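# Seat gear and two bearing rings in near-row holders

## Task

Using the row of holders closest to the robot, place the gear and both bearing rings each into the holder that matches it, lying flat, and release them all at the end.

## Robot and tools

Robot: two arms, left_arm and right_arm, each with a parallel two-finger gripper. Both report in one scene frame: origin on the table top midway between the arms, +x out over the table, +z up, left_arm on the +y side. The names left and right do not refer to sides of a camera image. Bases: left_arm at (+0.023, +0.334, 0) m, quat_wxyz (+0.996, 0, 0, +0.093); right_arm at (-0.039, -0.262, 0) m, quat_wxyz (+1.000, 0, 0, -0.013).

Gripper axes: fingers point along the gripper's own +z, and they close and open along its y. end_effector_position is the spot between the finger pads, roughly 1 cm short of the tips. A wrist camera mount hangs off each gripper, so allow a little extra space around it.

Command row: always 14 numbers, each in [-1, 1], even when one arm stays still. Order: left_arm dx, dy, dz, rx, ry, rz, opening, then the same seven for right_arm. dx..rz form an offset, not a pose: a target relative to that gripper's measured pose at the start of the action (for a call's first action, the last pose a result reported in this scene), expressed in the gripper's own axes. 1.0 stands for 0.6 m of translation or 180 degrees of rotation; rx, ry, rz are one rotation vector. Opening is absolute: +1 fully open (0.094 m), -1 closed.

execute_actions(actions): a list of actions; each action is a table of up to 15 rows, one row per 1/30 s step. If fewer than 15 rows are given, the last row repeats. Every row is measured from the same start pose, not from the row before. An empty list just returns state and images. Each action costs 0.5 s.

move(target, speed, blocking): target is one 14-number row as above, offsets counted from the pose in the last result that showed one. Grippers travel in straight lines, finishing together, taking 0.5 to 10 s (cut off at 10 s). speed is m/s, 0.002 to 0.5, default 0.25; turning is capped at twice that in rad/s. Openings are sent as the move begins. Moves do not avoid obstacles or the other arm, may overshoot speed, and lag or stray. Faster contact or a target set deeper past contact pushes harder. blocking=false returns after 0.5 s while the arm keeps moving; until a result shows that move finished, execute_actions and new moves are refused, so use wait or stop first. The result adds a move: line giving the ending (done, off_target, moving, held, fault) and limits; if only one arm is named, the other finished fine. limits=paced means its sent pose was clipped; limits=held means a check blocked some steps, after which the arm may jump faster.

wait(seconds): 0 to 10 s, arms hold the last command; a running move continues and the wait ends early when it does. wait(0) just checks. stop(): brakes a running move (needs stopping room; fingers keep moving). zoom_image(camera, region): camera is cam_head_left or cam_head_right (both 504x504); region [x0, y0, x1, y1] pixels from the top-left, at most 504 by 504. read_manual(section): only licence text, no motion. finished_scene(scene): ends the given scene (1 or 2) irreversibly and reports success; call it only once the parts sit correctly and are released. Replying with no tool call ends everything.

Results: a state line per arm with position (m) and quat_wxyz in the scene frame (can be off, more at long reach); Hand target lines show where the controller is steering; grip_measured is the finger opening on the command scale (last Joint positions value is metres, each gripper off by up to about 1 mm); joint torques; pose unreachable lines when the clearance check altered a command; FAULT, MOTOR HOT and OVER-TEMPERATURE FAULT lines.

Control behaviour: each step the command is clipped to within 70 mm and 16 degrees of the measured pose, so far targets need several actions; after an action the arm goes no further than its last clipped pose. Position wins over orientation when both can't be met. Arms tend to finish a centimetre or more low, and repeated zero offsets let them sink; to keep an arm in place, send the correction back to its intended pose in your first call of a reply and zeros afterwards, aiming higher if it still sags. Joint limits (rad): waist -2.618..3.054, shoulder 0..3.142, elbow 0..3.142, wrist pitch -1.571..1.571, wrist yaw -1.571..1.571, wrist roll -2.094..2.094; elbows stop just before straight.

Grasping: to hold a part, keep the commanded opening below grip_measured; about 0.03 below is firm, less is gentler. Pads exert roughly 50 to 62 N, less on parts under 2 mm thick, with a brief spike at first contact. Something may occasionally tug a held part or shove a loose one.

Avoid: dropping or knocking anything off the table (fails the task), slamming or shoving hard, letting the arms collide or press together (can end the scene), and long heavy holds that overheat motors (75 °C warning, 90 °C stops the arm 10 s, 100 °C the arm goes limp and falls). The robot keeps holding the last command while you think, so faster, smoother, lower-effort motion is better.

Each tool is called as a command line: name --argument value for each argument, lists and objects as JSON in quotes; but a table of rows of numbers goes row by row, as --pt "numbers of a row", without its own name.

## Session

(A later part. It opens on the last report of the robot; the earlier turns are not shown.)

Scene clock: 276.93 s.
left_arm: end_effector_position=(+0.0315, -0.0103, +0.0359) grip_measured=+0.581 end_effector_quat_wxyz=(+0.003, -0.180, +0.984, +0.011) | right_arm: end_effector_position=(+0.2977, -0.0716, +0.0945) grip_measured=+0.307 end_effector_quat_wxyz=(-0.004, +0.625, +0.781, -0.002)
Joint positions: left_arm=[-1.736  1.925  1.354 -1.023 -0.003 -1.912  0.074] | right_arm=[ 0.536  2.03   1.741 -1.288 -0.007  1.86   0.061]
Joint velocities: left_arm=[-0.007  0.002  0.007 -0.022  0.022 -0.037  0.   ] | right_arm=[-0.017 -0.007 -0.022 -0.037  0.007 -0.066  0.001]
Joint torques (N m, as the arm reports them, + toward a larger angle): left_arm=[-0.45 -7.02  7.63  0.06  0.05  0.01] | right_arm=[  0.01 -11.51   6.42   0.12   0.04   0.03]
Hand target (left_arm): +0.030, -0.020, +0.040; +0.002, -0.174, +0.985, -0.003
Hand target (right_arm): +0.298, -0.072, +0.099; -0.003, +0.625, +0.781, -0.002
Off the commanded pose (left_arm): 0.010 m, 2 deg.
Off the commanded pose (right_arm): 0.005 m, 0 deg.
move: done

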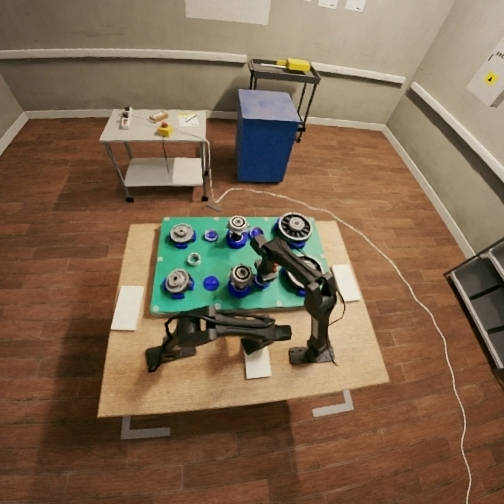

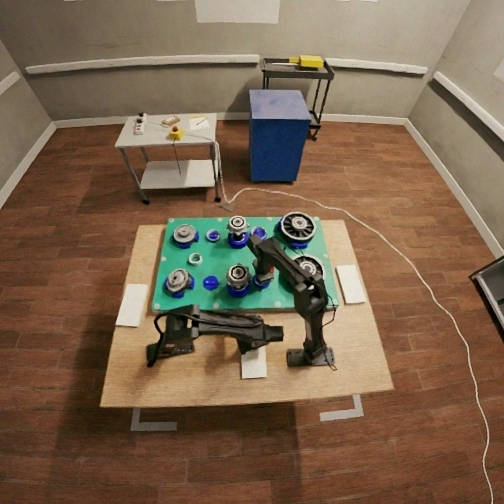

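move --target '[0, 0, 0.035, 0, 0, 0, 0.545, 0, 0, -0.11, 0, 0, 0, 0.27]' --speed 0.06

Scene clock: 292.93 s.
left_arm: end_effector_position=(+0.0316, -0.0105, +0.0340) grip_measured=+0.581 end_effector_quat_wxyz=(+0.002, -0.180, +0.984, +0.006) | right_arm: end_effector_position=(+0.2989, -0.0707, +0.1558) grip_measured=+0.307 end_effector_quat_wxyz=(-0.004, +0.625, +0.781, +0.001)
Joint positions: left_arm=[-1.736  1.918  1.337 -1.002 -0.003 -1.911  0.074] | right_arm=[ 0.536  2.052  2.018 -1.537 -0.008  1.86   0.061]
Joint velocities: left_arm=[-0.017 -0.012 -0.002  0.007 -0.051  0.007 -0.001] | right_arm=[-0.007 -0.012  0.002 -0.066  0.007  0.066 -0.   ]
Joint torques (N m, as the arm reports them, + toward a larger angle): left_arm=[ 0.15 -5.54  2.22  0.6   0.11 -0.03] | right_arm=[ -0.05 -11.25   7.08   0.08   0.02  -0.03]
Hand target (left_arm): +0.031, -0.009, +0.016; +0.003, -0.180, +0.984, +0.012
Hand target (right_arm): +0.298, -0.072, +0.161; -0.004, +0.625, +0.781, -0.001
Off the commanded pose (left_arm): 0.019 m, 1 deg.
Off the commanded pose (right_arm): 0.005 m, 0 deg.
move: off_target (left_arm)

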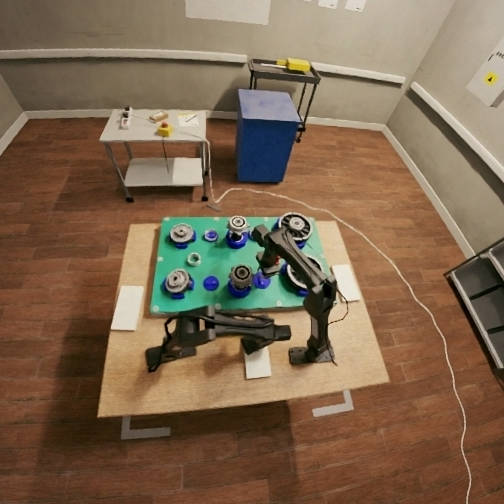

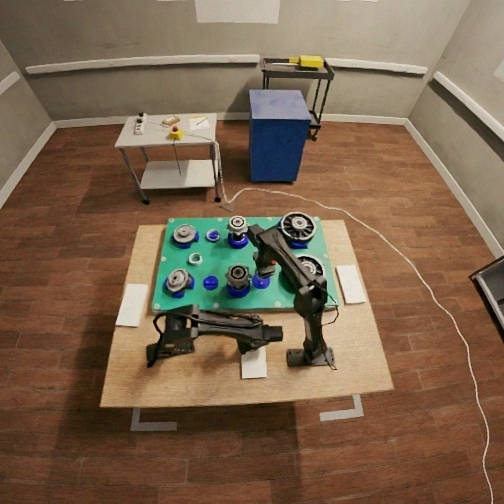

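move --target '[0, 0, -0.11, 0, 0, 0, 1, 0, 0, -0.008, 0, 0, 0, 0.27]' --speed 0.12

Scene clock: 304.80 s.
left_arm: end_effector_position=(+0.0313, -0.0091, +0.0886) grip_measured=+1.000 end_effector_quat_wxyz=(+0.003, -0.180, +0.984, +0.014) | right_arm: end_effector_position=(+0.2985, -0.0706, +0.1558) grip_measured=+0.307 end_effector_quat_wxyz=(-0.005, +0.625, +0.781, +0.001)
Joint positions: left_arm=[-1.736  1.88   1.508 -1.228 -0.001 -1.911  0.094] | right_arm=[ 0.536  2.052  2.018 -1.539 -0.009  1.86   0.061]
Joint velocities: left_arm=[ 0.007  0.002 -0.027  0.022 -0.007 -0.051  0.   ] | right_arm=[-0.012  0.012  0.002 -0.051 -0.007 -0.051 -0.   ]
Joint torques (N m, as the arm reports them, + toward a larger angle): left_arm=[ 0.22 -8.6   7.48 -0.24  0.02 -0.03] | right_arm=[  0.06 -11.1    6.97   0.06  -0.02   0.02]
Hand target (left_arm): +0.032, -0.010, +0.100; +0.002, -0.180, +0.984, +0.006
Hand target (right_arm): +0.299, -0.071, +0.161; -0.004, +0.625, +0.781, +0.001
Off the commanded pose (left_arm): 0.012 m, 1 deg.
Off the commanded pose (right_arm): 0.005 m, 0 deg.
move: off_target (left_arm)

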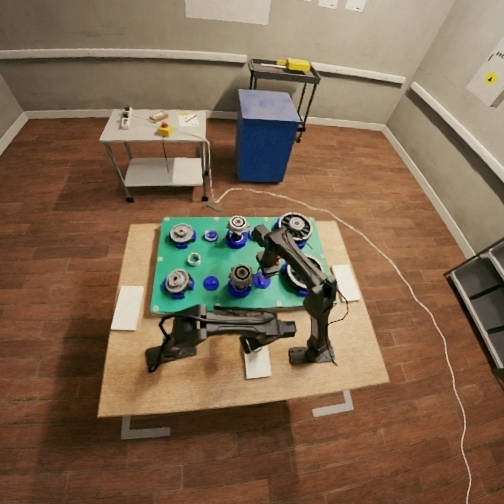

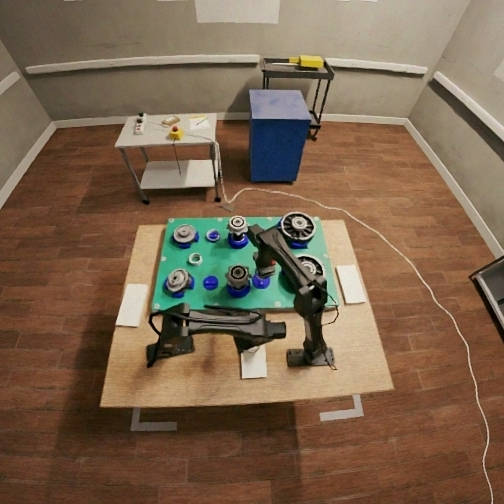

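move --target '[-0.6055, 0.3693, -0.1445, 0.1188, 0.0220, 0.1138, 0.66, -0.0222, -0.276, -0.007, 0, 0, -0.0683, 0.27]' --speed 0.25

Scene clock: 360.13 s.
left_arm: end_effector_position=(+0.2876, +0.3170, +0.1704) grip_measured=+0.662 end_effector_quat_wxyz=(-0.022, -0.006, +0.986, -0.166) | right_arm: end_effector_position=(+0.1450, -0.1191, +0.1580) grip_measured=+0.307 end_effector_quat_wxyz=(-0.006, +0.545, +0.839, +0.000)
Joint positions: left_arm=[-0.038  1.613  1.477 -1.528  0.324  0.151  0.078] | right_arm=[ 0.675  1.432  1.297 -1.439 -0.011  1.801  0.061]
Joint velocities: left_arm=[ 0.002 -0.002  0.022 -0.037  0.095  0.037  0.001] | right_arm=[-0.002  0.012 -0.002 -0.022 -0.037 -0.037 -0.001]
Joint torques (N m, as the arm reports them, + toward a larger angle): left_arm=[ 0.25 -4.98  7.9  -0.3   0.32  0.04] | right_arm=[ 0.4  -6.82  4.36  0.2   0.04 -0.09]
Hand target (left_arm): +0.290, +0.316, +0.177; -0.014, -0.002, +0.985, -0.172
Hand target (right_arm): +0.140, -0.121, +0.159; -0.004, +0.538, +0.843, +0.001
Off the commanded pose (left_arm): 0.017 m, 3 deg.
Off the commanded pose (right_arm): 0.006 m, 1 deg.
move: off_target (left_arm)

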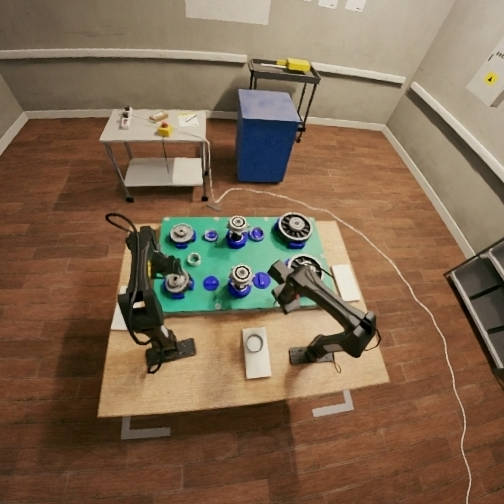

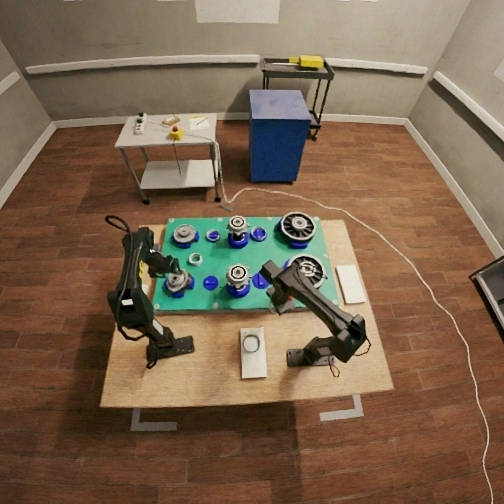

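zoom_image --camera "cam_head_left" --region '[140, 245, 215, 305]'

zoom_image --camera "cam_head_right" --region '[140, 245, 215, 305]'

zoom_image --camera "cam_head_left" --region '[225, 260, 315, 385]'

Region (140, 245, 215, 305) of cam_head_left's 504x504 image, scaled by 6.720, with more detail than that image has; it fills the top 403 rows of this view, and the rest is white.

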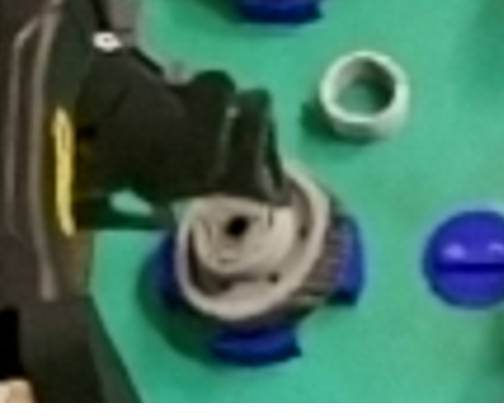

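Region (140, 245, 215, 305) of cam_head_right's 504x504 image, scaled by 6.720, with more detail than that image has; it fills the top 403 rows of this view, and the rest is white.

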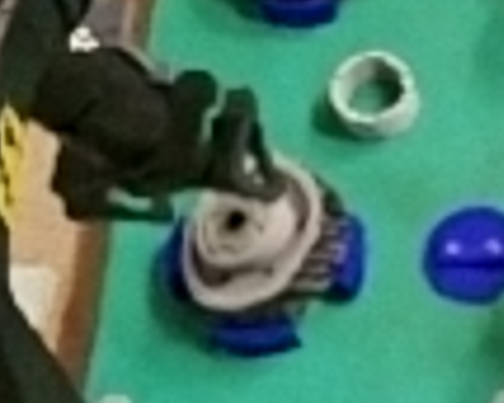

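Region (225, 260, 315, 385) of cam_head_left's 504x504 image, scaled by 4.032, with more detail than that image has; it fills the left 363 columns of this view, and the rest is white.

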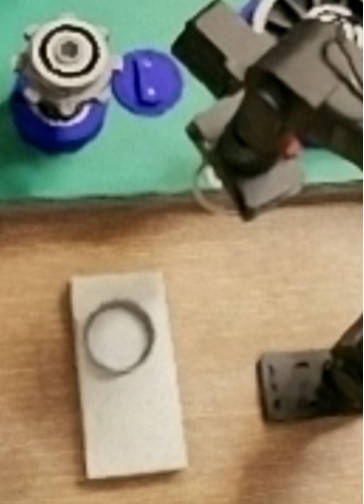

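move --target '[0.0083, 0.005, 0.045, 0.0049, -0.0132, 0.0062, 0.66, 0.4252, -0.0188, 0.1677, 0, 0, -0.2, 0.27]' --speed 0.16

zoom_image --camera "cam_head_left" --region '[140, 245, 215, 305]'

zoom_image --camera "cam_head_right" --region '[140, 245, 215, 305]'

Scene clock: 393.03 s.
left_arm: end_effector_position=(+0.2805, +0.3142, +0.1390) grip_measured=+0.662 end_effector_quat_wxyz=(-0.017, -0.004, +0.985, -0.171) | right_arm: end_effector_position=(+0.0270, +0.1011, +0.0547) grip_measured=+0.307 end_effector_quat_wxyz=(-0.007, +0.265, +0.964, -0.012)
Joint positions: left_arm=[-0.038  1.572  1.309 -1.393  0.334  0.154  0.078] | right_arm=[ 1.407  1.998  1.535 -1.131 -0.016  1.917  0.061]
Joint velocities: left_arm=[-0.007 -0.012 -0.012  0.037  0.037 -0.037 -0.001] | right_arm=[ 0.007  0.017  0.017  0.037  0.022 -0.154  0.   ]
Joint torques (N m, as the arm reports them, + toward a larger angle): left_arm=[-0.4  -6.26  4.79  0.01  0.28 -0.14] | right_arm=[  0.04 -10.99   7.04   0.29   0.14  -0.05]
Hand target (left_arm): +0.282, +0.311, +0.144; +0.000, -0.000, +0.985, -0.174
Hand target (right_arm): +0.030, +0.109, +0.062; -0.002, +0.259, +0.966, +0.003
Off the commanded pose (left_arm): 0.006 m, 2 deg.
Off the commanded pose (right_arm): 0.011 m, 2 deg.
move: off_target (right_arm)

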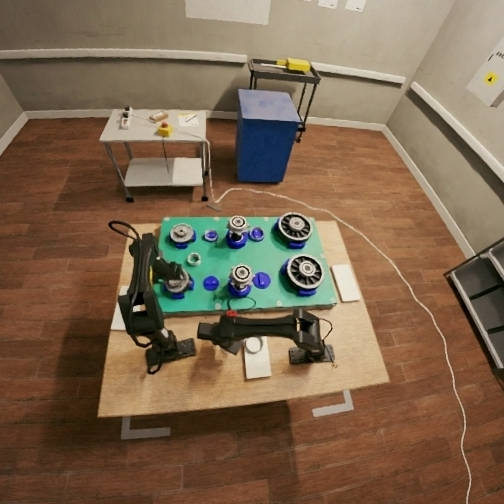

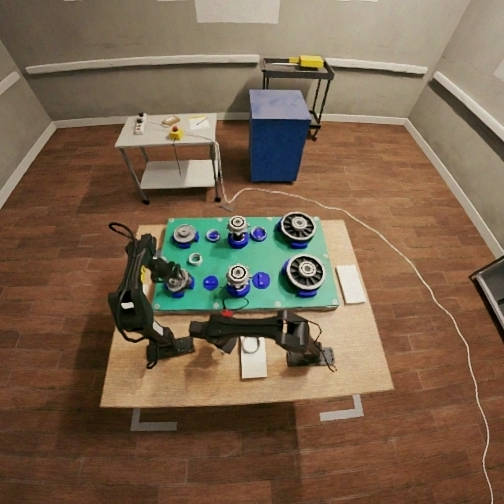

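Region (140, 245, 215, 305) of cam_head_left's 504x504 image, scaled by 6.720, with more detail than that image has; it fills the top 403 rows of this view, and the rest is white.

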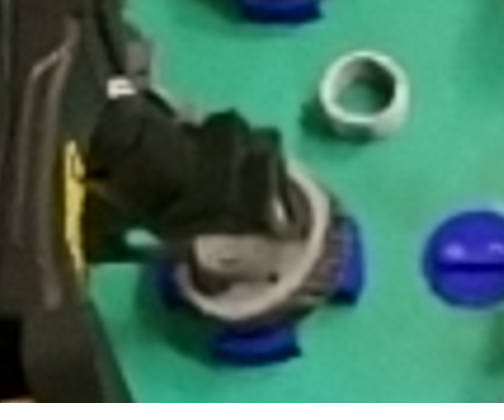

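Region (140, 245, 215, 305) of cam_head_right's 504x504 image, scaled by 6.720, with more detail than that image has; it fills the top 403 rows of this view, and the rest is white.

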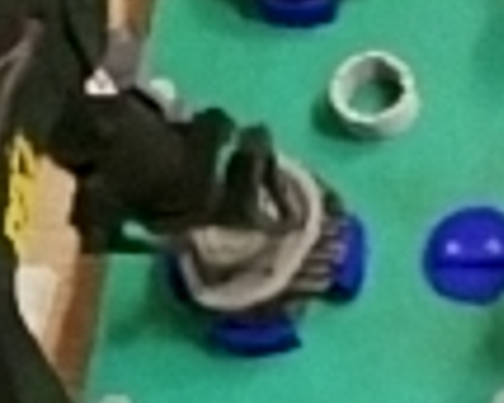

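move --target '[0, -0.005, 0.016, 0, 0, 0, 0.66, 0, 0, 0.055, 0, 0, 0, 0.27]' --speed 0.035

zoom_image --camera "cam_head_left" --region '[140, 245, 215, 305]'

Scene clock: 399.77 s.
left_arm: end_effector_position=(+0.2788, +0.3104, +0.1319) grip_measured=+0.662 end_effector_quat_wxyz=(-0.022, -0.008, +0.985, -0.171) | right_arm: end_effector_position=(+0.0269, +0.1014, +0.0259) grip_measured=+0.307 end_effector_quat_wxyz=(-0.008, +0.265, +0.964, -0.011)
Joint positions: left_arm=[-0.052  1.572  1.28  -1.369  0.334  0.135  0.078] | right_arm=[ 1.407  2.027  1.458 -1.022 -0.017  1.916  0.061]
Joint velocities: left_arm=[ 0.007 -0.007 -0.012 -0.022 -0.037  0.066 -0.   ] | right_arm=[-0.012 -0.012 -0.002 -0.051  0.007  0.022 -0.   ]
Joint torques (N m, as the arm reports them, + toward a larger angle): left_arm=[-0.66 -5.09  5.02 -0.02  0.21 -0.05] | right_arm=[  0.11 -10.68   4.16   0.35  -0.01   0.07]
Hand target (left_arm): +0.280, +0.308, +0.131; -0.017, -0.004, +0.985, -0.171
Hand target (right_arm): +0.026, +0.101, +0.022; -0.007, +0.265, +0.964, -0.012
Off the commanded pose (left_arm): 0.003 m, 1 deg.
Off the commanded pose (right_arm): 0.004 m, 0 deg.
move: done

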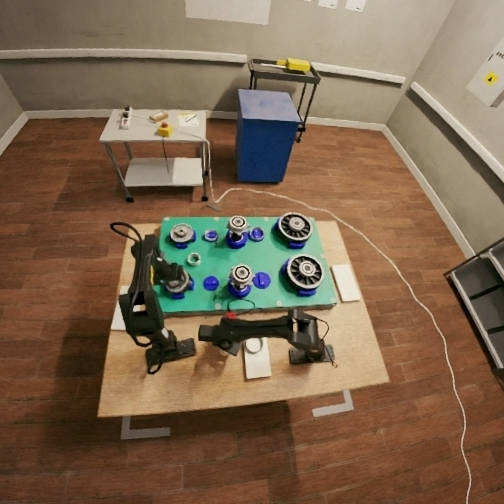

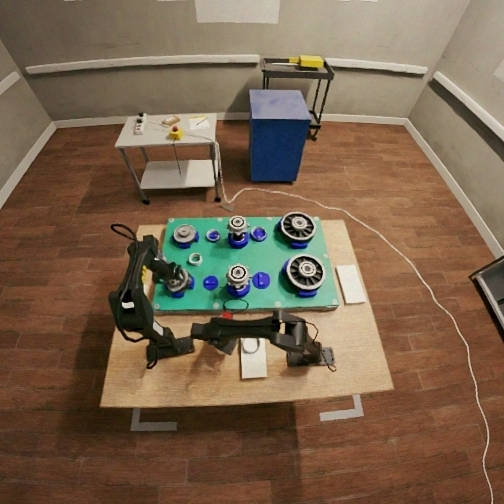

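Region (140, 245, 215, 305) of cam_head_left's 504x504 image, scaled by 6.720, with more detail than that image has; it fills the top 403 rows of this view, and the rest is white.

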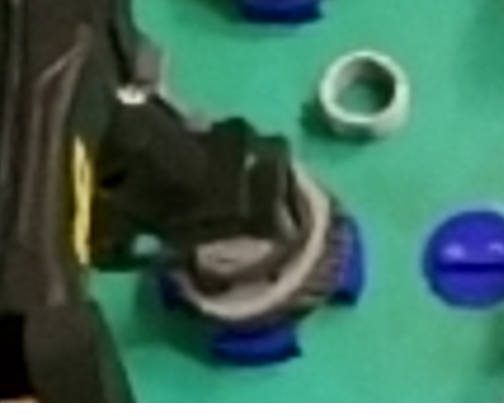

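move --target '[-0.013, 0.003, 0.014, 0, -0.012, 0, 0.66, 0, 0, 0.022, 0, 0, 0, 0.27]' --speed 0.02

zoom_image --camera "cam_head_left" --region '[140, 245, 215, 305]'

zoom_image --camera "cam_head_right" --region '[140, 245, 215, 305]'

Scene clock: 406.30 s.
left_arm: end_effector_position=(+0.2805, +0.3081, +0.1282) grip_measured=+0.662 end_effector_quat_wxyz=(-0.018, -0.011, +0.984, -0.178) | right_arm: end_effector_position=(+0.0269, +0.1022, +0.0169) grip_measured=+0.307 end_effector_quat_wxyz=(-0.008, +0.265, +0.964, -0.009)
Joint positions: left_arm=[-0.052  1.572  1.262 -1.344  0.35   0.126  0.078] | right_arm=[ 1.407  2.038  1.438 -0.987 -0.018  1.916  0.061]
Joint velocities: left_arm=[ 0.017 -0.007 -0.017  0.007 -0.022 -0.007  0.001] | right_arm=[-0.027  0.007  0.002  0.022 -0.007 -0.022 -0.001]
Joint torques (N m, as the arm reports them, + toward a larger angle): left_arm=[-0.57 -5.15  3.59  0.41  0.15 -0.14] | right_arm=[ -0.04 -10.73   4.19   0.35  -0.02   0.06]
Hand target (left_arm): +0.286, +0.309, +0.123; -0.003, -0.011, +0.985, -0.171
Hand target (right_arm): +0.027, +0.101, +0.013; -0.008, +0.265, +0.964, -0.011
Off the commanded pose (left_arm): 0.008 m, 2 deg.
Off the commanded pose (right_arm): 0.004 m, 0 deg.
move: done

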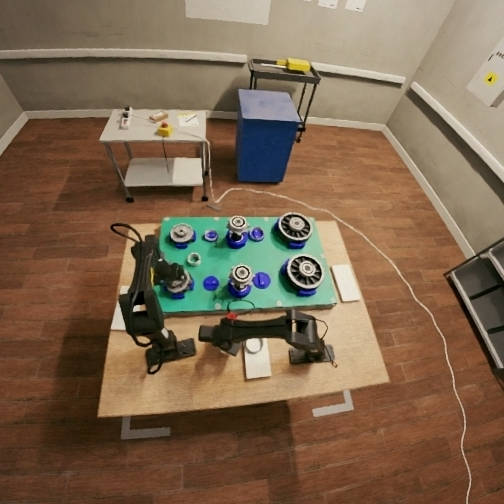

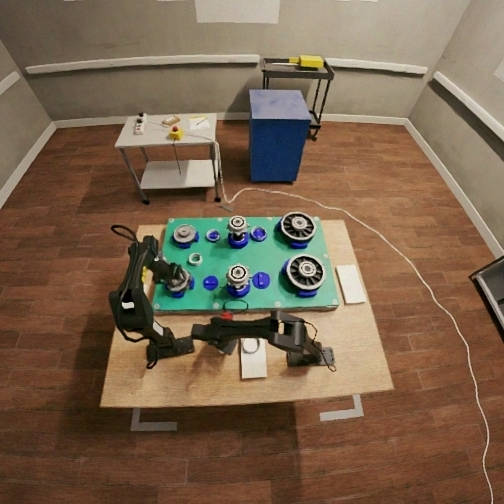

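Region (140, 245, 215, 305) of cam_head_left's 504x504 image, scaled by 6.720, with more detail than that image has; it fills the top 403 rows of this view, and the rest is white.

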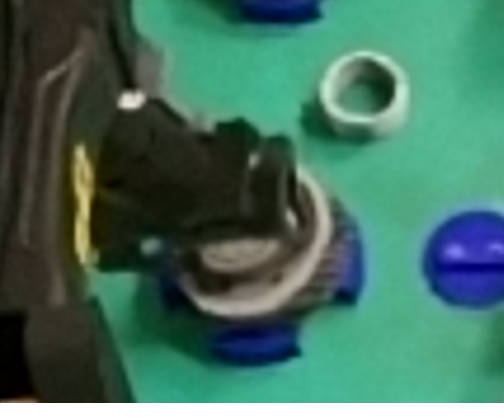

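Region (140, 245, 215, 305) of cam_head_right's 504x504 image, scaled by 6.720, with more detail than that image has; it fills the top 403 rows of this view, and the rest is white.

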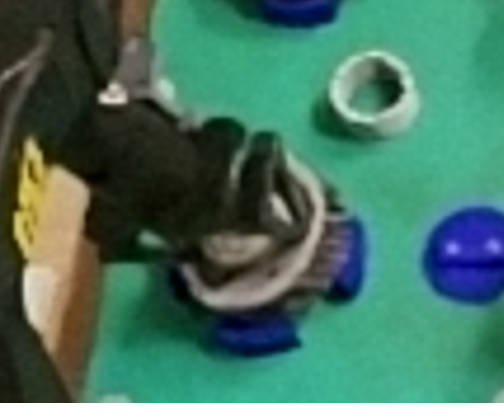

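move --target '[-0.016, 0, -0.009, 0, -0.008, 0, 0.66, 0, 0, 0.016, 0, 0, 0, 0.27]' --speed 0.015

Scene clock: 410.13 s.
left_arm: end_effector_position=(+0.2819, +0.3091, +0.1304) grip_measured=+0.662 end_effector_quat_wxyz=(-0.015, -0.012, +0.984, -0.177) | right_arm: end_effector_position=(+0.0272, +0.1049, +0.0142) grip_measured=+0.307 end_effector_quat_wxyz=(-0.009, +0.265, +0.964, -0.003)
Joint positions: left_arm=[-0.049  1.572  1.271 -1.348  0.349  0.126  0.078] | right_arm=[ 1.407  2.041  1.43  -0.964 -0.019  1.916  0.061]
Joint velocities: left_arm=[-0.002 -0.007  0.017  0.037 -0.066  0.007  0.   ] | right_arm=[-0.007 -0.017  0.017 -0.051  0.022 -0.022 -0.   ]
Joint torques (N m, as the arm reports them, + toward a larger angle): left_arm=[ 0.13 -4.03  7.54 -0.03  0.21 -0.09] | right_arm=[  0.11 -10.57   4.09   0.45  -0.01   0.08]
Hand target (left_arm): +0.290, +0.310, +0.133; -0.006, -0.014, +0.984, -0.178
Hand target (right_arm): +0.027, +0.102, +0.008; -0.008, +0.265, +0.964, -0.009
Off the commanded pose (left_arm): 0.009 m, 1 deg.
Off the commanded pose (right_arm): 0.007 m, 1 deg.
move: done

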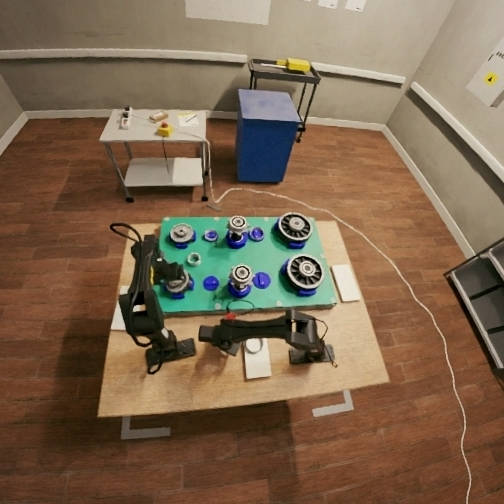

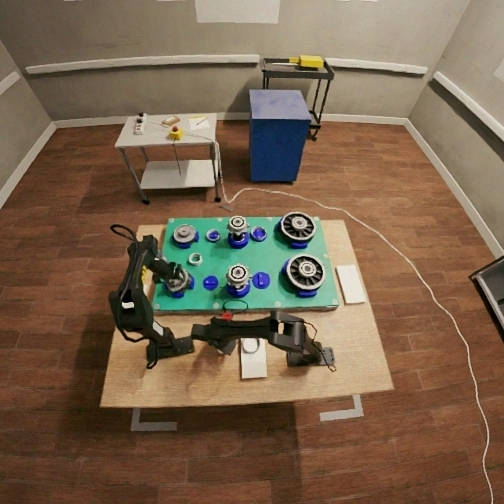

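move --target '[-0.026, 0, -0.004, 0, 0, 0, 0.66, 0, 0, -0.12, 0, 0, 0, 1]' --speed 0.1

zoom_image --camera "cam_head_left" --region '[140, 245, 215, 305]'

Scene clock: 415.07 s.
left_arm: end_effector_position=(+0.2907, +0.3104, +0.1268) grip_measured=+0.662 end_effector_quat_wxyz=(-0.027, -0.015, +0.983, -0.178) | right_arm: end_effector_position=(+0.0270, +0.1054, +0.0757) grip_measured=+1.000 end_effector_quat_wxyz=(-0.010, +0.265, +0.964, -0.007)
Joint positions: left_arm=[-0.049  1.629  1.313 -1.358  0.349  0.126  0.078] | right_arm=[ 1.407  1.989  1.607 -1.201 -0.02   1.916  0.094]
Joint velocities: left_arm=[-0.002 -0.012  0.027  0.022 -0.051  0.022 -0.001] | right_arm=[-0.002  0.002 -0.002  0.037  0.051 -0.007  0.   ]
Joint torques (N m, as the arm reports them, + toward a larger angle): left_arm=[-0.35 -5.27  7.89 -0.15  0.19 -0.08] | right_arm=[ -0.19 -12.19   6.51   0.05   0.     0.  ]
Hand target (left_arm): +0.297, +0.310, +0.133; -0.015, -0.012, +0.984, -0.177
Hand target (right_arm): +0.029, +0.105, +0.086; -0.009, +0.265, +0.964, -0.003
Off the commanded pose (left_arm): 0.009 m, 1 deg.
Off the commanded pose (right_arm): 0.011 m, 0 deg.
move: off_target (right_arm)

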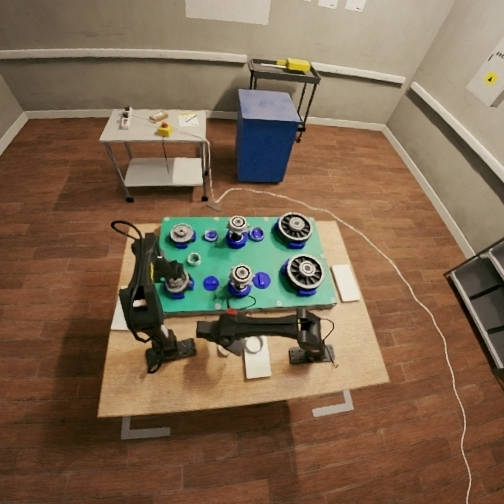

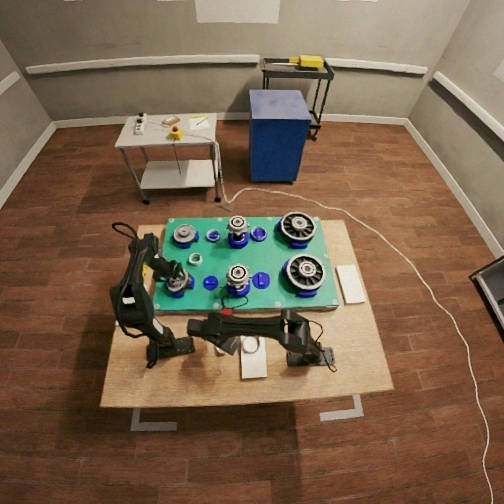

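Region (140, 245, 215, 305) of cam_head_left's 504x504 image, scaled by 6.720, with more detail than that image has; it fills the top 403 rows of this view, and the rest is white.

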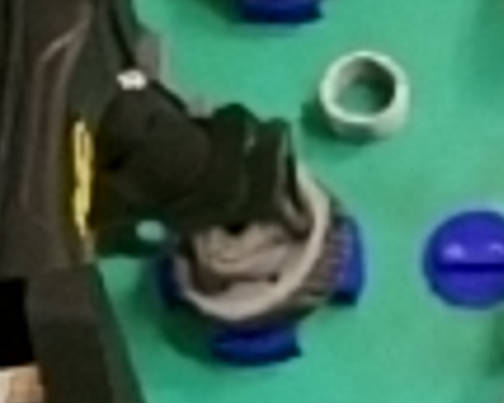

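move --target '[0, 0, 0, 0, 0, 0, 0.1, -0.0992, -0.1668, -0.013, -0.006, -0.005, 0, 1]' --speed 0.15

zoom_image --camera "cam_head_left" --region '[200, 300, 300, 385]'

Scene clock: 428.43 s.
left_arm: end_effector_position=(+0.2907, +0.3106, +0.1266) grip_measured=+0.243 end_effector_quat_wxyz=(-0.028, -0.015, +0.984, -0.178) | right_arm: end_effector_position=(+0.0231, -0.0091, +0.0832) grip_measured=+1.000 end_effector_quat_wxyz=(-0.008, +0.268, +0.963, -0.007)
Joint positions: left_arm=[-0.049  1.629  1.313 -1.358  0.348  0.125  0.058] | right_arm=[ 1.341  1.562  1.118 -1.141 -0.016  1.857  0.094]
Joint velocities: left_arm=[ 0.002  0.007  0.007 -0.007  0.081  0.007  0.001] | right_arm=[ 0.002  0.002 -0.012  0.007  0.037  0.051  0.   ]
Joint torques (N m, as the arm reports them, + toward a larger angle): left_arm=[ 0.23 -5.25  5.44 -0.14  0.19 -0.01] | right_arm=[-0.41 -7.83  4.21  0.41  0.19 -0.09]
Hand target (left_arm): +0.291, +0.310, +0.127; -0.027, -0.015, +0.983, -0.178
Hand target (right_arm): +0.028, -0.011, +0.083; +0.000, +0.265, +0.964, -0.000
Off the commanded pose (left_arm): 0.000 m, 0 deg.
Off the commanded pose (right_arm): 0.005 m, 1 deg.
move: done

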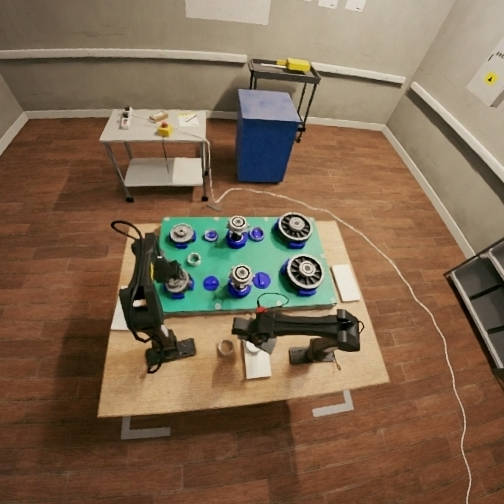

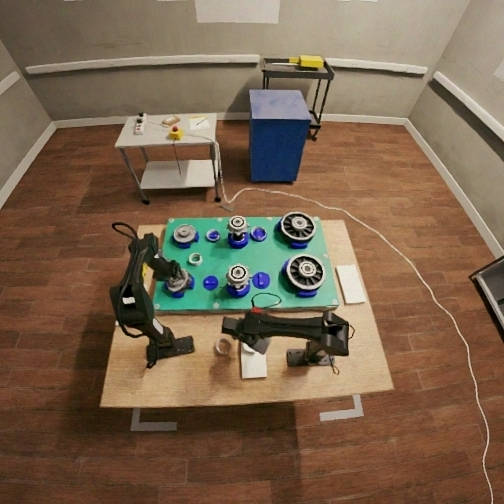

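Region (200, 300, 300, 385) of cam_head_left's 504x504 image, scaled by 5.040, with more detail than that image has; it fills the top 428 rows of this view, and the rest is white.

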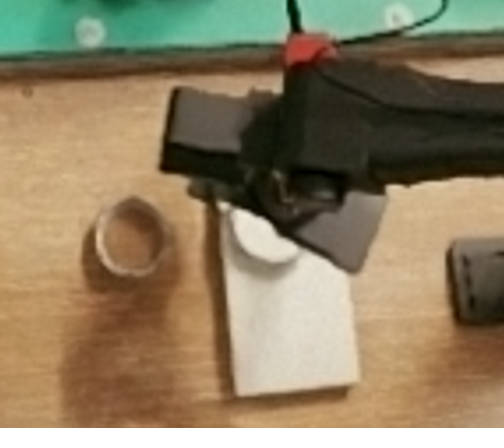

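move --target '[0.0033, -0.0283, -0.0445, -0.1137, -0.0045, -0.0057, 0.2, 0, 0, 0.078, -0.005, -0.004, 0, 1]' --speed 0.1

zoom_image --camera "cam_head_right" --region '[140, 245, 215, 305]'

Scene clock: 449.67 s.
left_arm: end_effector_position=(+0.2906, +0.3037, +0.1322) grip_measured=+0.243 end_effector_quat_wxyz=(-0.041, -0.019, +0.999, -0.010) | right_arm: end_effector_position=(+0.0220, -0.0069, +0.0426) grip_measured=+1.000 end_effector_quat_wxyz=(-0.008, +0.267, +0.964, +0.005)
Joint positions: left_arm=[-0.283  1.636  1.387 -1.401  0.028 -0.134  0.058] | right_arm=[ 1.347  1.592  0.98  -0.95  -0.017  1.861  0.094]
Joint velocities: left_arm=[ 0.027  0.007  0.012  0.022 -0.007  0.037 -0.001] | right_arm=[-0.002 -0.002  0.002  0.007 -0.007 -0.051  0.   ]
Joint torques (N m, as the arm reports them, + toward a larger angle): left_arm=[-0.6  -7.95 10.97 -0.8  -0.11 -0.11] | right_arm=[ 0.76 -5.78  4.19  0.44  0.16  0.19]
Hand target (left_arm): +0.290, +0.306, +0.157; -0.019, -0.021, +1.000, +0.000
Hand target (right_arm): +0.022, -0.010, +0.037; +0.000, +0.268, +0.964, -0.001
Off the commanded pose (left_arm): 0.025 m, 2 deg.
Off the commanded pose (right_arm): 0.007 m, 1 deg.
move: off_target (left_arm)

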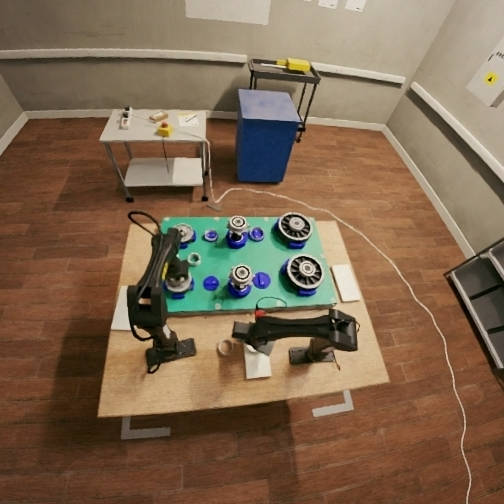

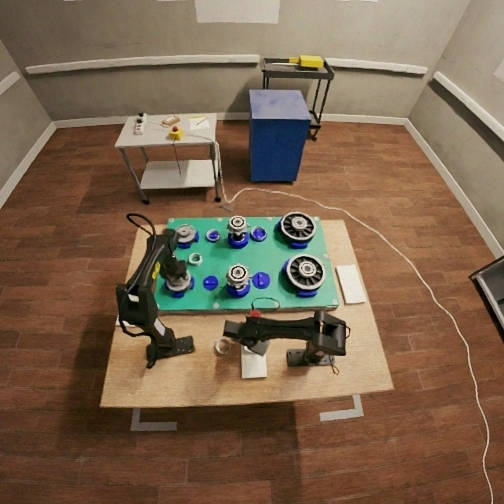

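Region (140, 245, 215, 305) of cam_head_right's 504x504 image, scaled by 6.720, with more detail than that image has; it fills the top 403 rows of this view, and the rest is white.

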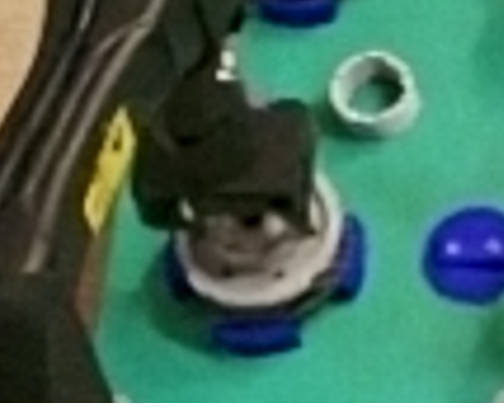

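execute_actions --actions '[[[0,0,-0.038,0,0,0,0.2,-0.002,0,0.008,0,0,0,1],[0,0,-0.036,0,0,0,0.2,-0.003,0,0.009,0,0,0,1],[0,0,-0.034,0,0,0,0.2,-0.004,0,0.010,0,0,0,1],[0,0,-0.032,0,0,0,0.2,-0.005,0,0.011,0,0,0,1],[0,0,-0.030,0,0,0,0.2,-0.006,0,0.012,0,0,0,1],[0,0,-0.028,0,0,0,0.2,-0.007,0,0.013,0,0,0,1],[0,0,-0.026,0,0,0,0.2,-0.008,0,0.014,0,0,0,1],[0,0,-0.024,0,0,0,0.2,-0.009,0,0.015,0,0,0,1],[0,0,-0.022,0,0,0,0.2,-0.010,0,0.016,0,0,0,1],[0,0,-0.020,0,0,0,0.2,-0.011,0,0.017,0,0,0,1],[0,0,-0.018,0,0,0,0.2,-0.012,0,0.018,0,0,0,1],[0,0,-0.016,0,0,0,0.2,-0.012,0,0.019,0,0,0,1],[0,0,-0.014,0,0,0,0.2,-0.012,0,0.020,0,0,0,1],[0,0,-0.012,0,0,0,0.2,-0.012,0,0.021,0,0,0,1],[0,0,-0.010,0,0,0,0.2,-0.012,0,0.022,0,0,0,1]]]'

wait --seconds 0.5

Scene clock: 463.83 s.
left_arm: end_effector_position=(+0.2905, +0.3033, +0.1312) grip_measured=+0.243 end_effector_quat_wxyz=(-0.057, -0.019, +0.998, -0.009) | right_arm: end_effector_position=(+0.0259, -0.0088, +0.0365) grip_measured=+1.000 end_effector_quat_wxyz=(-0.009, +0.270, +0.963, +0.008)
Joint positions: left_arm=[-0.283  1.666  1.413 -1.429  0.031 -0.133  0.058] | right_arm=[ 1.329  1.592  0.954 -0.917 -0.019  1.849  0.094]
Joint velocities: left_arm=[ 0.007 -0.012 -0.017  0.007 -0.037  0.007 -0.   ] | right_arm=[ 0.002  0.002 -0.051  0.066 -0.066  0.007  0.   ]
Joint torques (N m, as the arm reports them, + toward a larger angle): left_arm=[-0.01 -7.47  5.81 -0.16  0.04 -0.01] | right_arm=[-0.55 -5.44  3.88  0.5  -0.05 -0.06]
Hand target (left_arm): +0.291, +0.304, +0.138; -0.041, -0.019, +0.999, -0.009
Hand target (right_arm): +0.028, -0.011, +0.029; -0.008, +0.267, +0.964, +0.004
Off the commanded pose (left_arm): 0.007 m, 2 deg.
Off the commanded pose (right_arm): 0.008 m, 1 deg.

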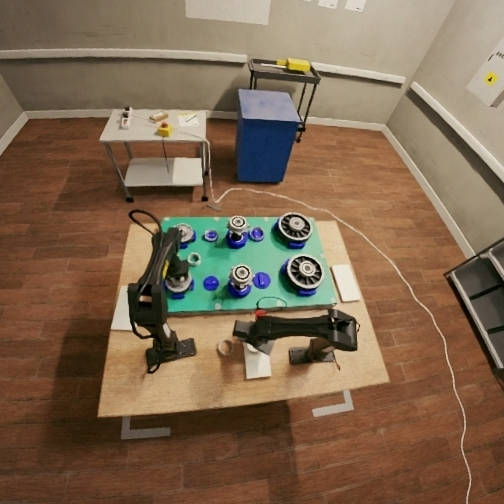

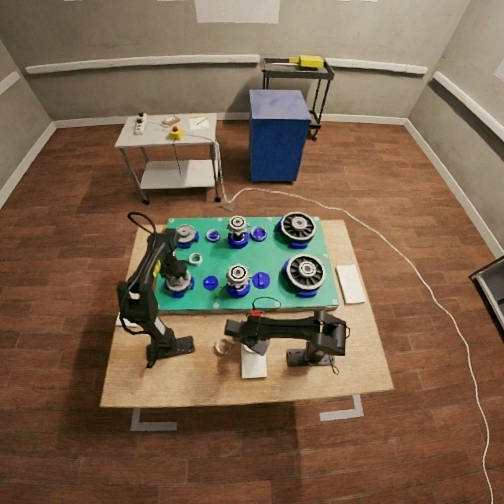

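Scene clock: 464.33 s.
left_arm: end_effector_position=(+0.2905, +0.3030, +0.1312) grip_measured=+0.243 end_effector_quat_wxyz=(-0.057, -0.019, +0.998, -0.010) | right_arm: end_effector_position=(+0.0264, -0.0066, +0.0361) grip_measured=+1.000 end_effector_quat_wxyz=(-0.010, +0.268, +0.963, +0.013)
Joint positions: left_arm=[-0.283  1.666  1.413 -1.429  0.032 -0.133  0.058] | right_arm=[ 1.329  1.592  0.952 -0.906 -0.019  1.846  0.094]
Joint velocities: left_arm=[0.007 0.007 0.012 0.022 0.037 0.022 0.001] | right_arm=[-0.012  0.017 -0.027 -0.022 -0.051 -0.007  0.   ]
Joint torques (N m, as the arm reports them, + toward a larger angle): left_arm=[ 0.1  -7.29  5.43 -0.15  0.02 -0.05] | right_arm=[-0.42 -5.58  3.91  0.5  -0.02 -0.1 ]
Hand target (left_arm): +0.291, +0.304, +0.138; -0.041, -0.019, +0.999, -0.009
Hand target (right_arm): +0.028, -0.011, +0.029; -0.009, +0.267, +0.964, +0.004
Off the commanded pose (left_arm): 0.007 m, 2 deg.
Off the commanded pose (right_arm): 0.008 m, 1 deg.
wait: 0.50 s; at rest by 0.17 s

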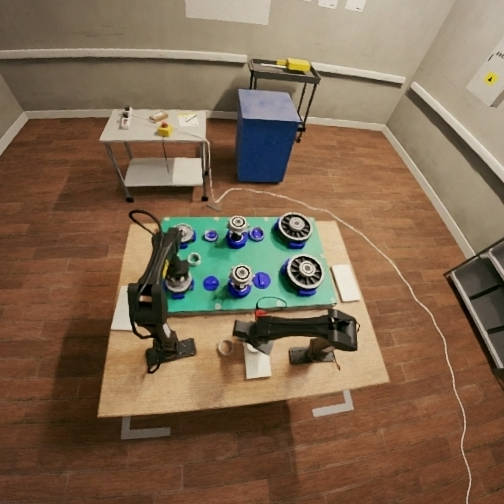

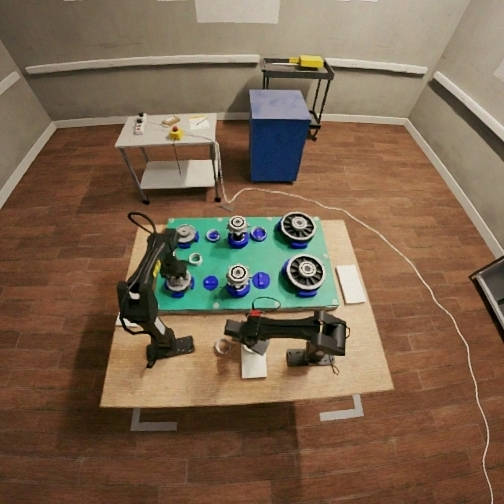

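zoom_image --camera "cam_head_right" --region '[150, 215, 215, 305]'

zoom_image --camera "cam_head_left" --region '[150, 255, 210, 305]'

Region (150, 215, 215, 305) of cam_head_right's 504x504 image, scaled by 5.600, with more detail than that image has.

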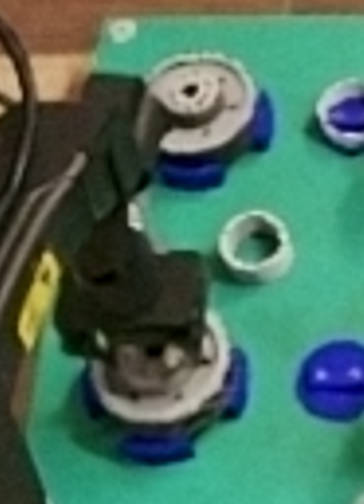

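Region (150, 255, 210, 305) of cam_head_left's 504x504 image, scaled by 8.400, with more detail than that image has.

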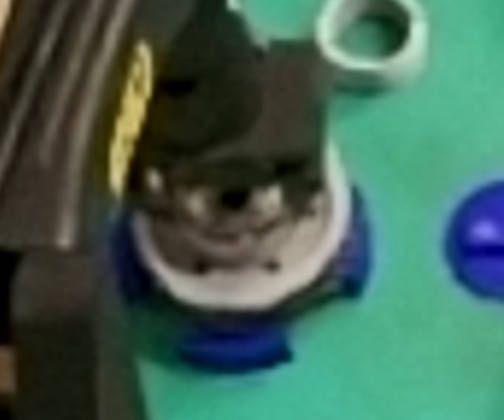

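move --target '[0, 0.02, -0.022, 0, -0.018, 0, 0.2, 0, 0, -0.003, 0, 0, 0, 0.54]' --speed 0.02

zoom_image --camera "cam_head_left" --region '[150, 255, 210, 305]'

Scene clock: 486.13 s.
left_arm: end_effector_position=(+0.2914, +0.3047, +0.1300) grip_measured=+0.243 end_effector_quat_wxyz=(-0.055, -0.018, +0.998, -0.028) | right_arm: end_effector_position=(+0.0262, -0.0062, +0.0362) grip_measured=+0.578 end_effector_quat_wxyz=(-0.010, +0.268, +0.963, +0.013)
Joint positions: left_arm=[-0.254  1.662  1.402 -1.416  0.066 -0.101  0.058] | right_arm=[ 1.329  1.592  0.952 -0.904 -0.021  1.846  0.074]
Joint velocities: left_arm=[ 0.007 -0.007 -0.007 -0.007 -0.066 -0.007 -0.   ] | right_arm=[-0.012  0.017  0.002 -0.037 -0.051 -0.051  0.001]
Joint torques (N m, as the arm reports them, + toward a larger angle): left_arm=[ 0.85 -8.66  6.05 -0.27 -0.24 -0.06] | right_arm=[ 0.06 -6.83  5.32  0.28  0.    0.  ]
Hand target (left_arm): +0.291, +0.315, +0.143; -0.030, -0.020, +0.999, -0.010
Hand target (right_arm): +0.026, -0.007, +0.038; -0.009, +0.268, +0.963, +0.013
Off the commanded pose (left_arm): 0.018 m, 4 deg.
Off the commanded pose (right_arm): 0.002 m, 0 deg.
move: off_target (left_arm)

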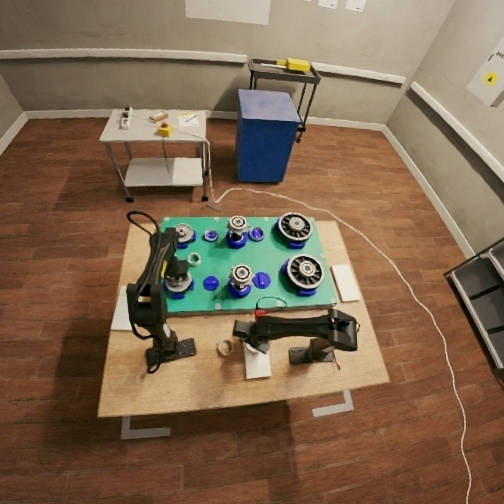

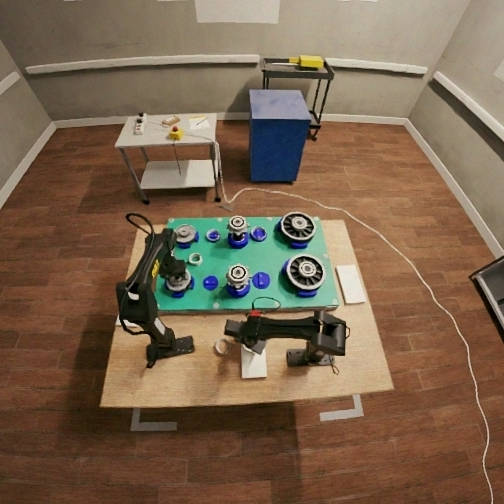

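Region (150, 255, 210, 305) of cam_head_left's 504x504 image, scaled by 8.400, with more detail than that image has.

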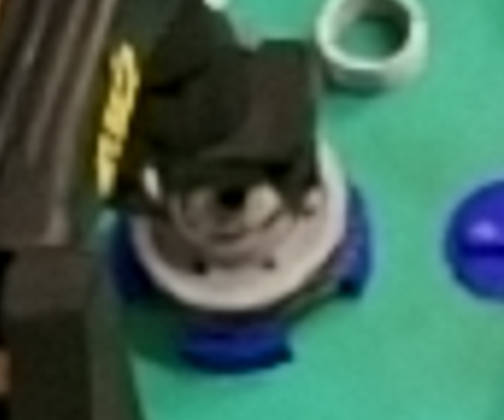

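move --target '[0, 0.01, -0.075, -0.018, -0.0286, 0, 0.2, -0.2608, -0.0378, -0.2058, -0.0057, -0.0043, 0.2167, 0.54]' --speed 0.17

zoom_image --camera "cam_head_left" --region '[150, 255, 210, 305]'

zoom_image --camera "cam_head_right" --region '[150, 255, 210, 305]'

Scene clock: 499.67 s.
left_arm: end_effector_position=(+0.2936, +0.3108, +0.1358) grip_measured=+0.243 end_effector_quat_wxyz=(-0.052, -0.019, +0.998, -0.009) | right_arm: end_effector_position=(+0.1483, -0.1075, +0.1458) grip_measured=+0.578 end_effector_quat_wxyz=(-0.012, +0.568, +0.823, +0.014)
Joint positions: left_arm=[-0.257  1.666  1.431 -1.438  0.027 -0.108  0.058] | right_arm=[ 0.689  1.445  1.258 -1.366 -0.032  1.873  0.074]
Joint velocities: left_arm=[ 0.007  0.007  0.012 -0.022  0.066  0.007 -0.   ] | right_arm=[ 0.002  0.002 -0.002  0.037 -0.066 -0.022  0.001]
Joint torques (N m, as the arm reports them, + toward a larger angle): left_arm=[ -0.55 -10.27  12.31  -0.83  -0.13  -0.11] | right_arm=[-0.44 -5.61  7.12  0.12  0.08  0.17]
Hand target (left_arm): +0.294, +0.314, +0.171; -0.009, -0.019, +1.000, -0.001
Hand target (right_arm): +0.150, -0.110, +0.153; -0.009, +0.574, +0.818, +0.014
Off the commanded pose (left_arm): 0.039 m, 5 deg.
Off the commanded pose (right_arm): 0.010 m, 1 deg.
move: off_target (left_arm)

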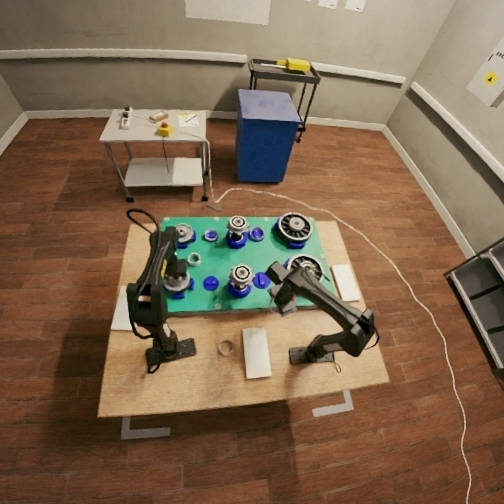

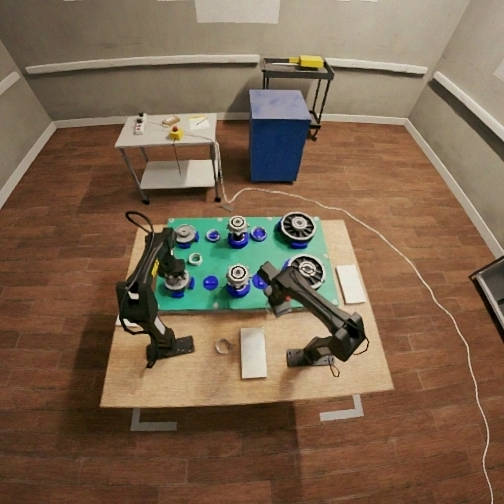

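Region (150, 255, 210, 305) of cam_head_left's 504x504 image, scaled by 8.400, with more detail than that image has.

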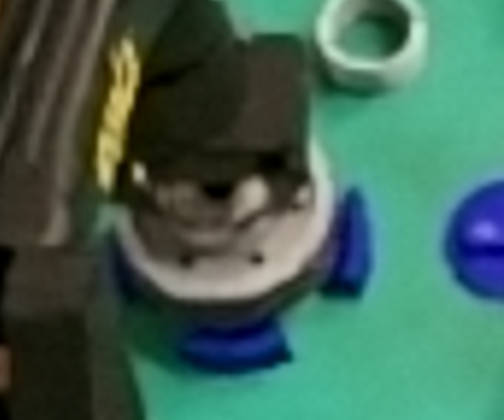

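Region (150, 255, 210, 305) of cam_head_right's 504x504 image, scaled by 8.400, with more detail than that image has.

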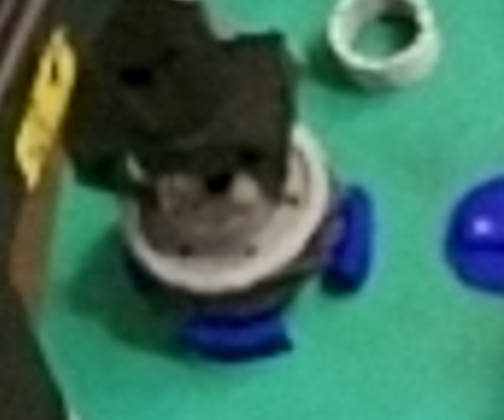

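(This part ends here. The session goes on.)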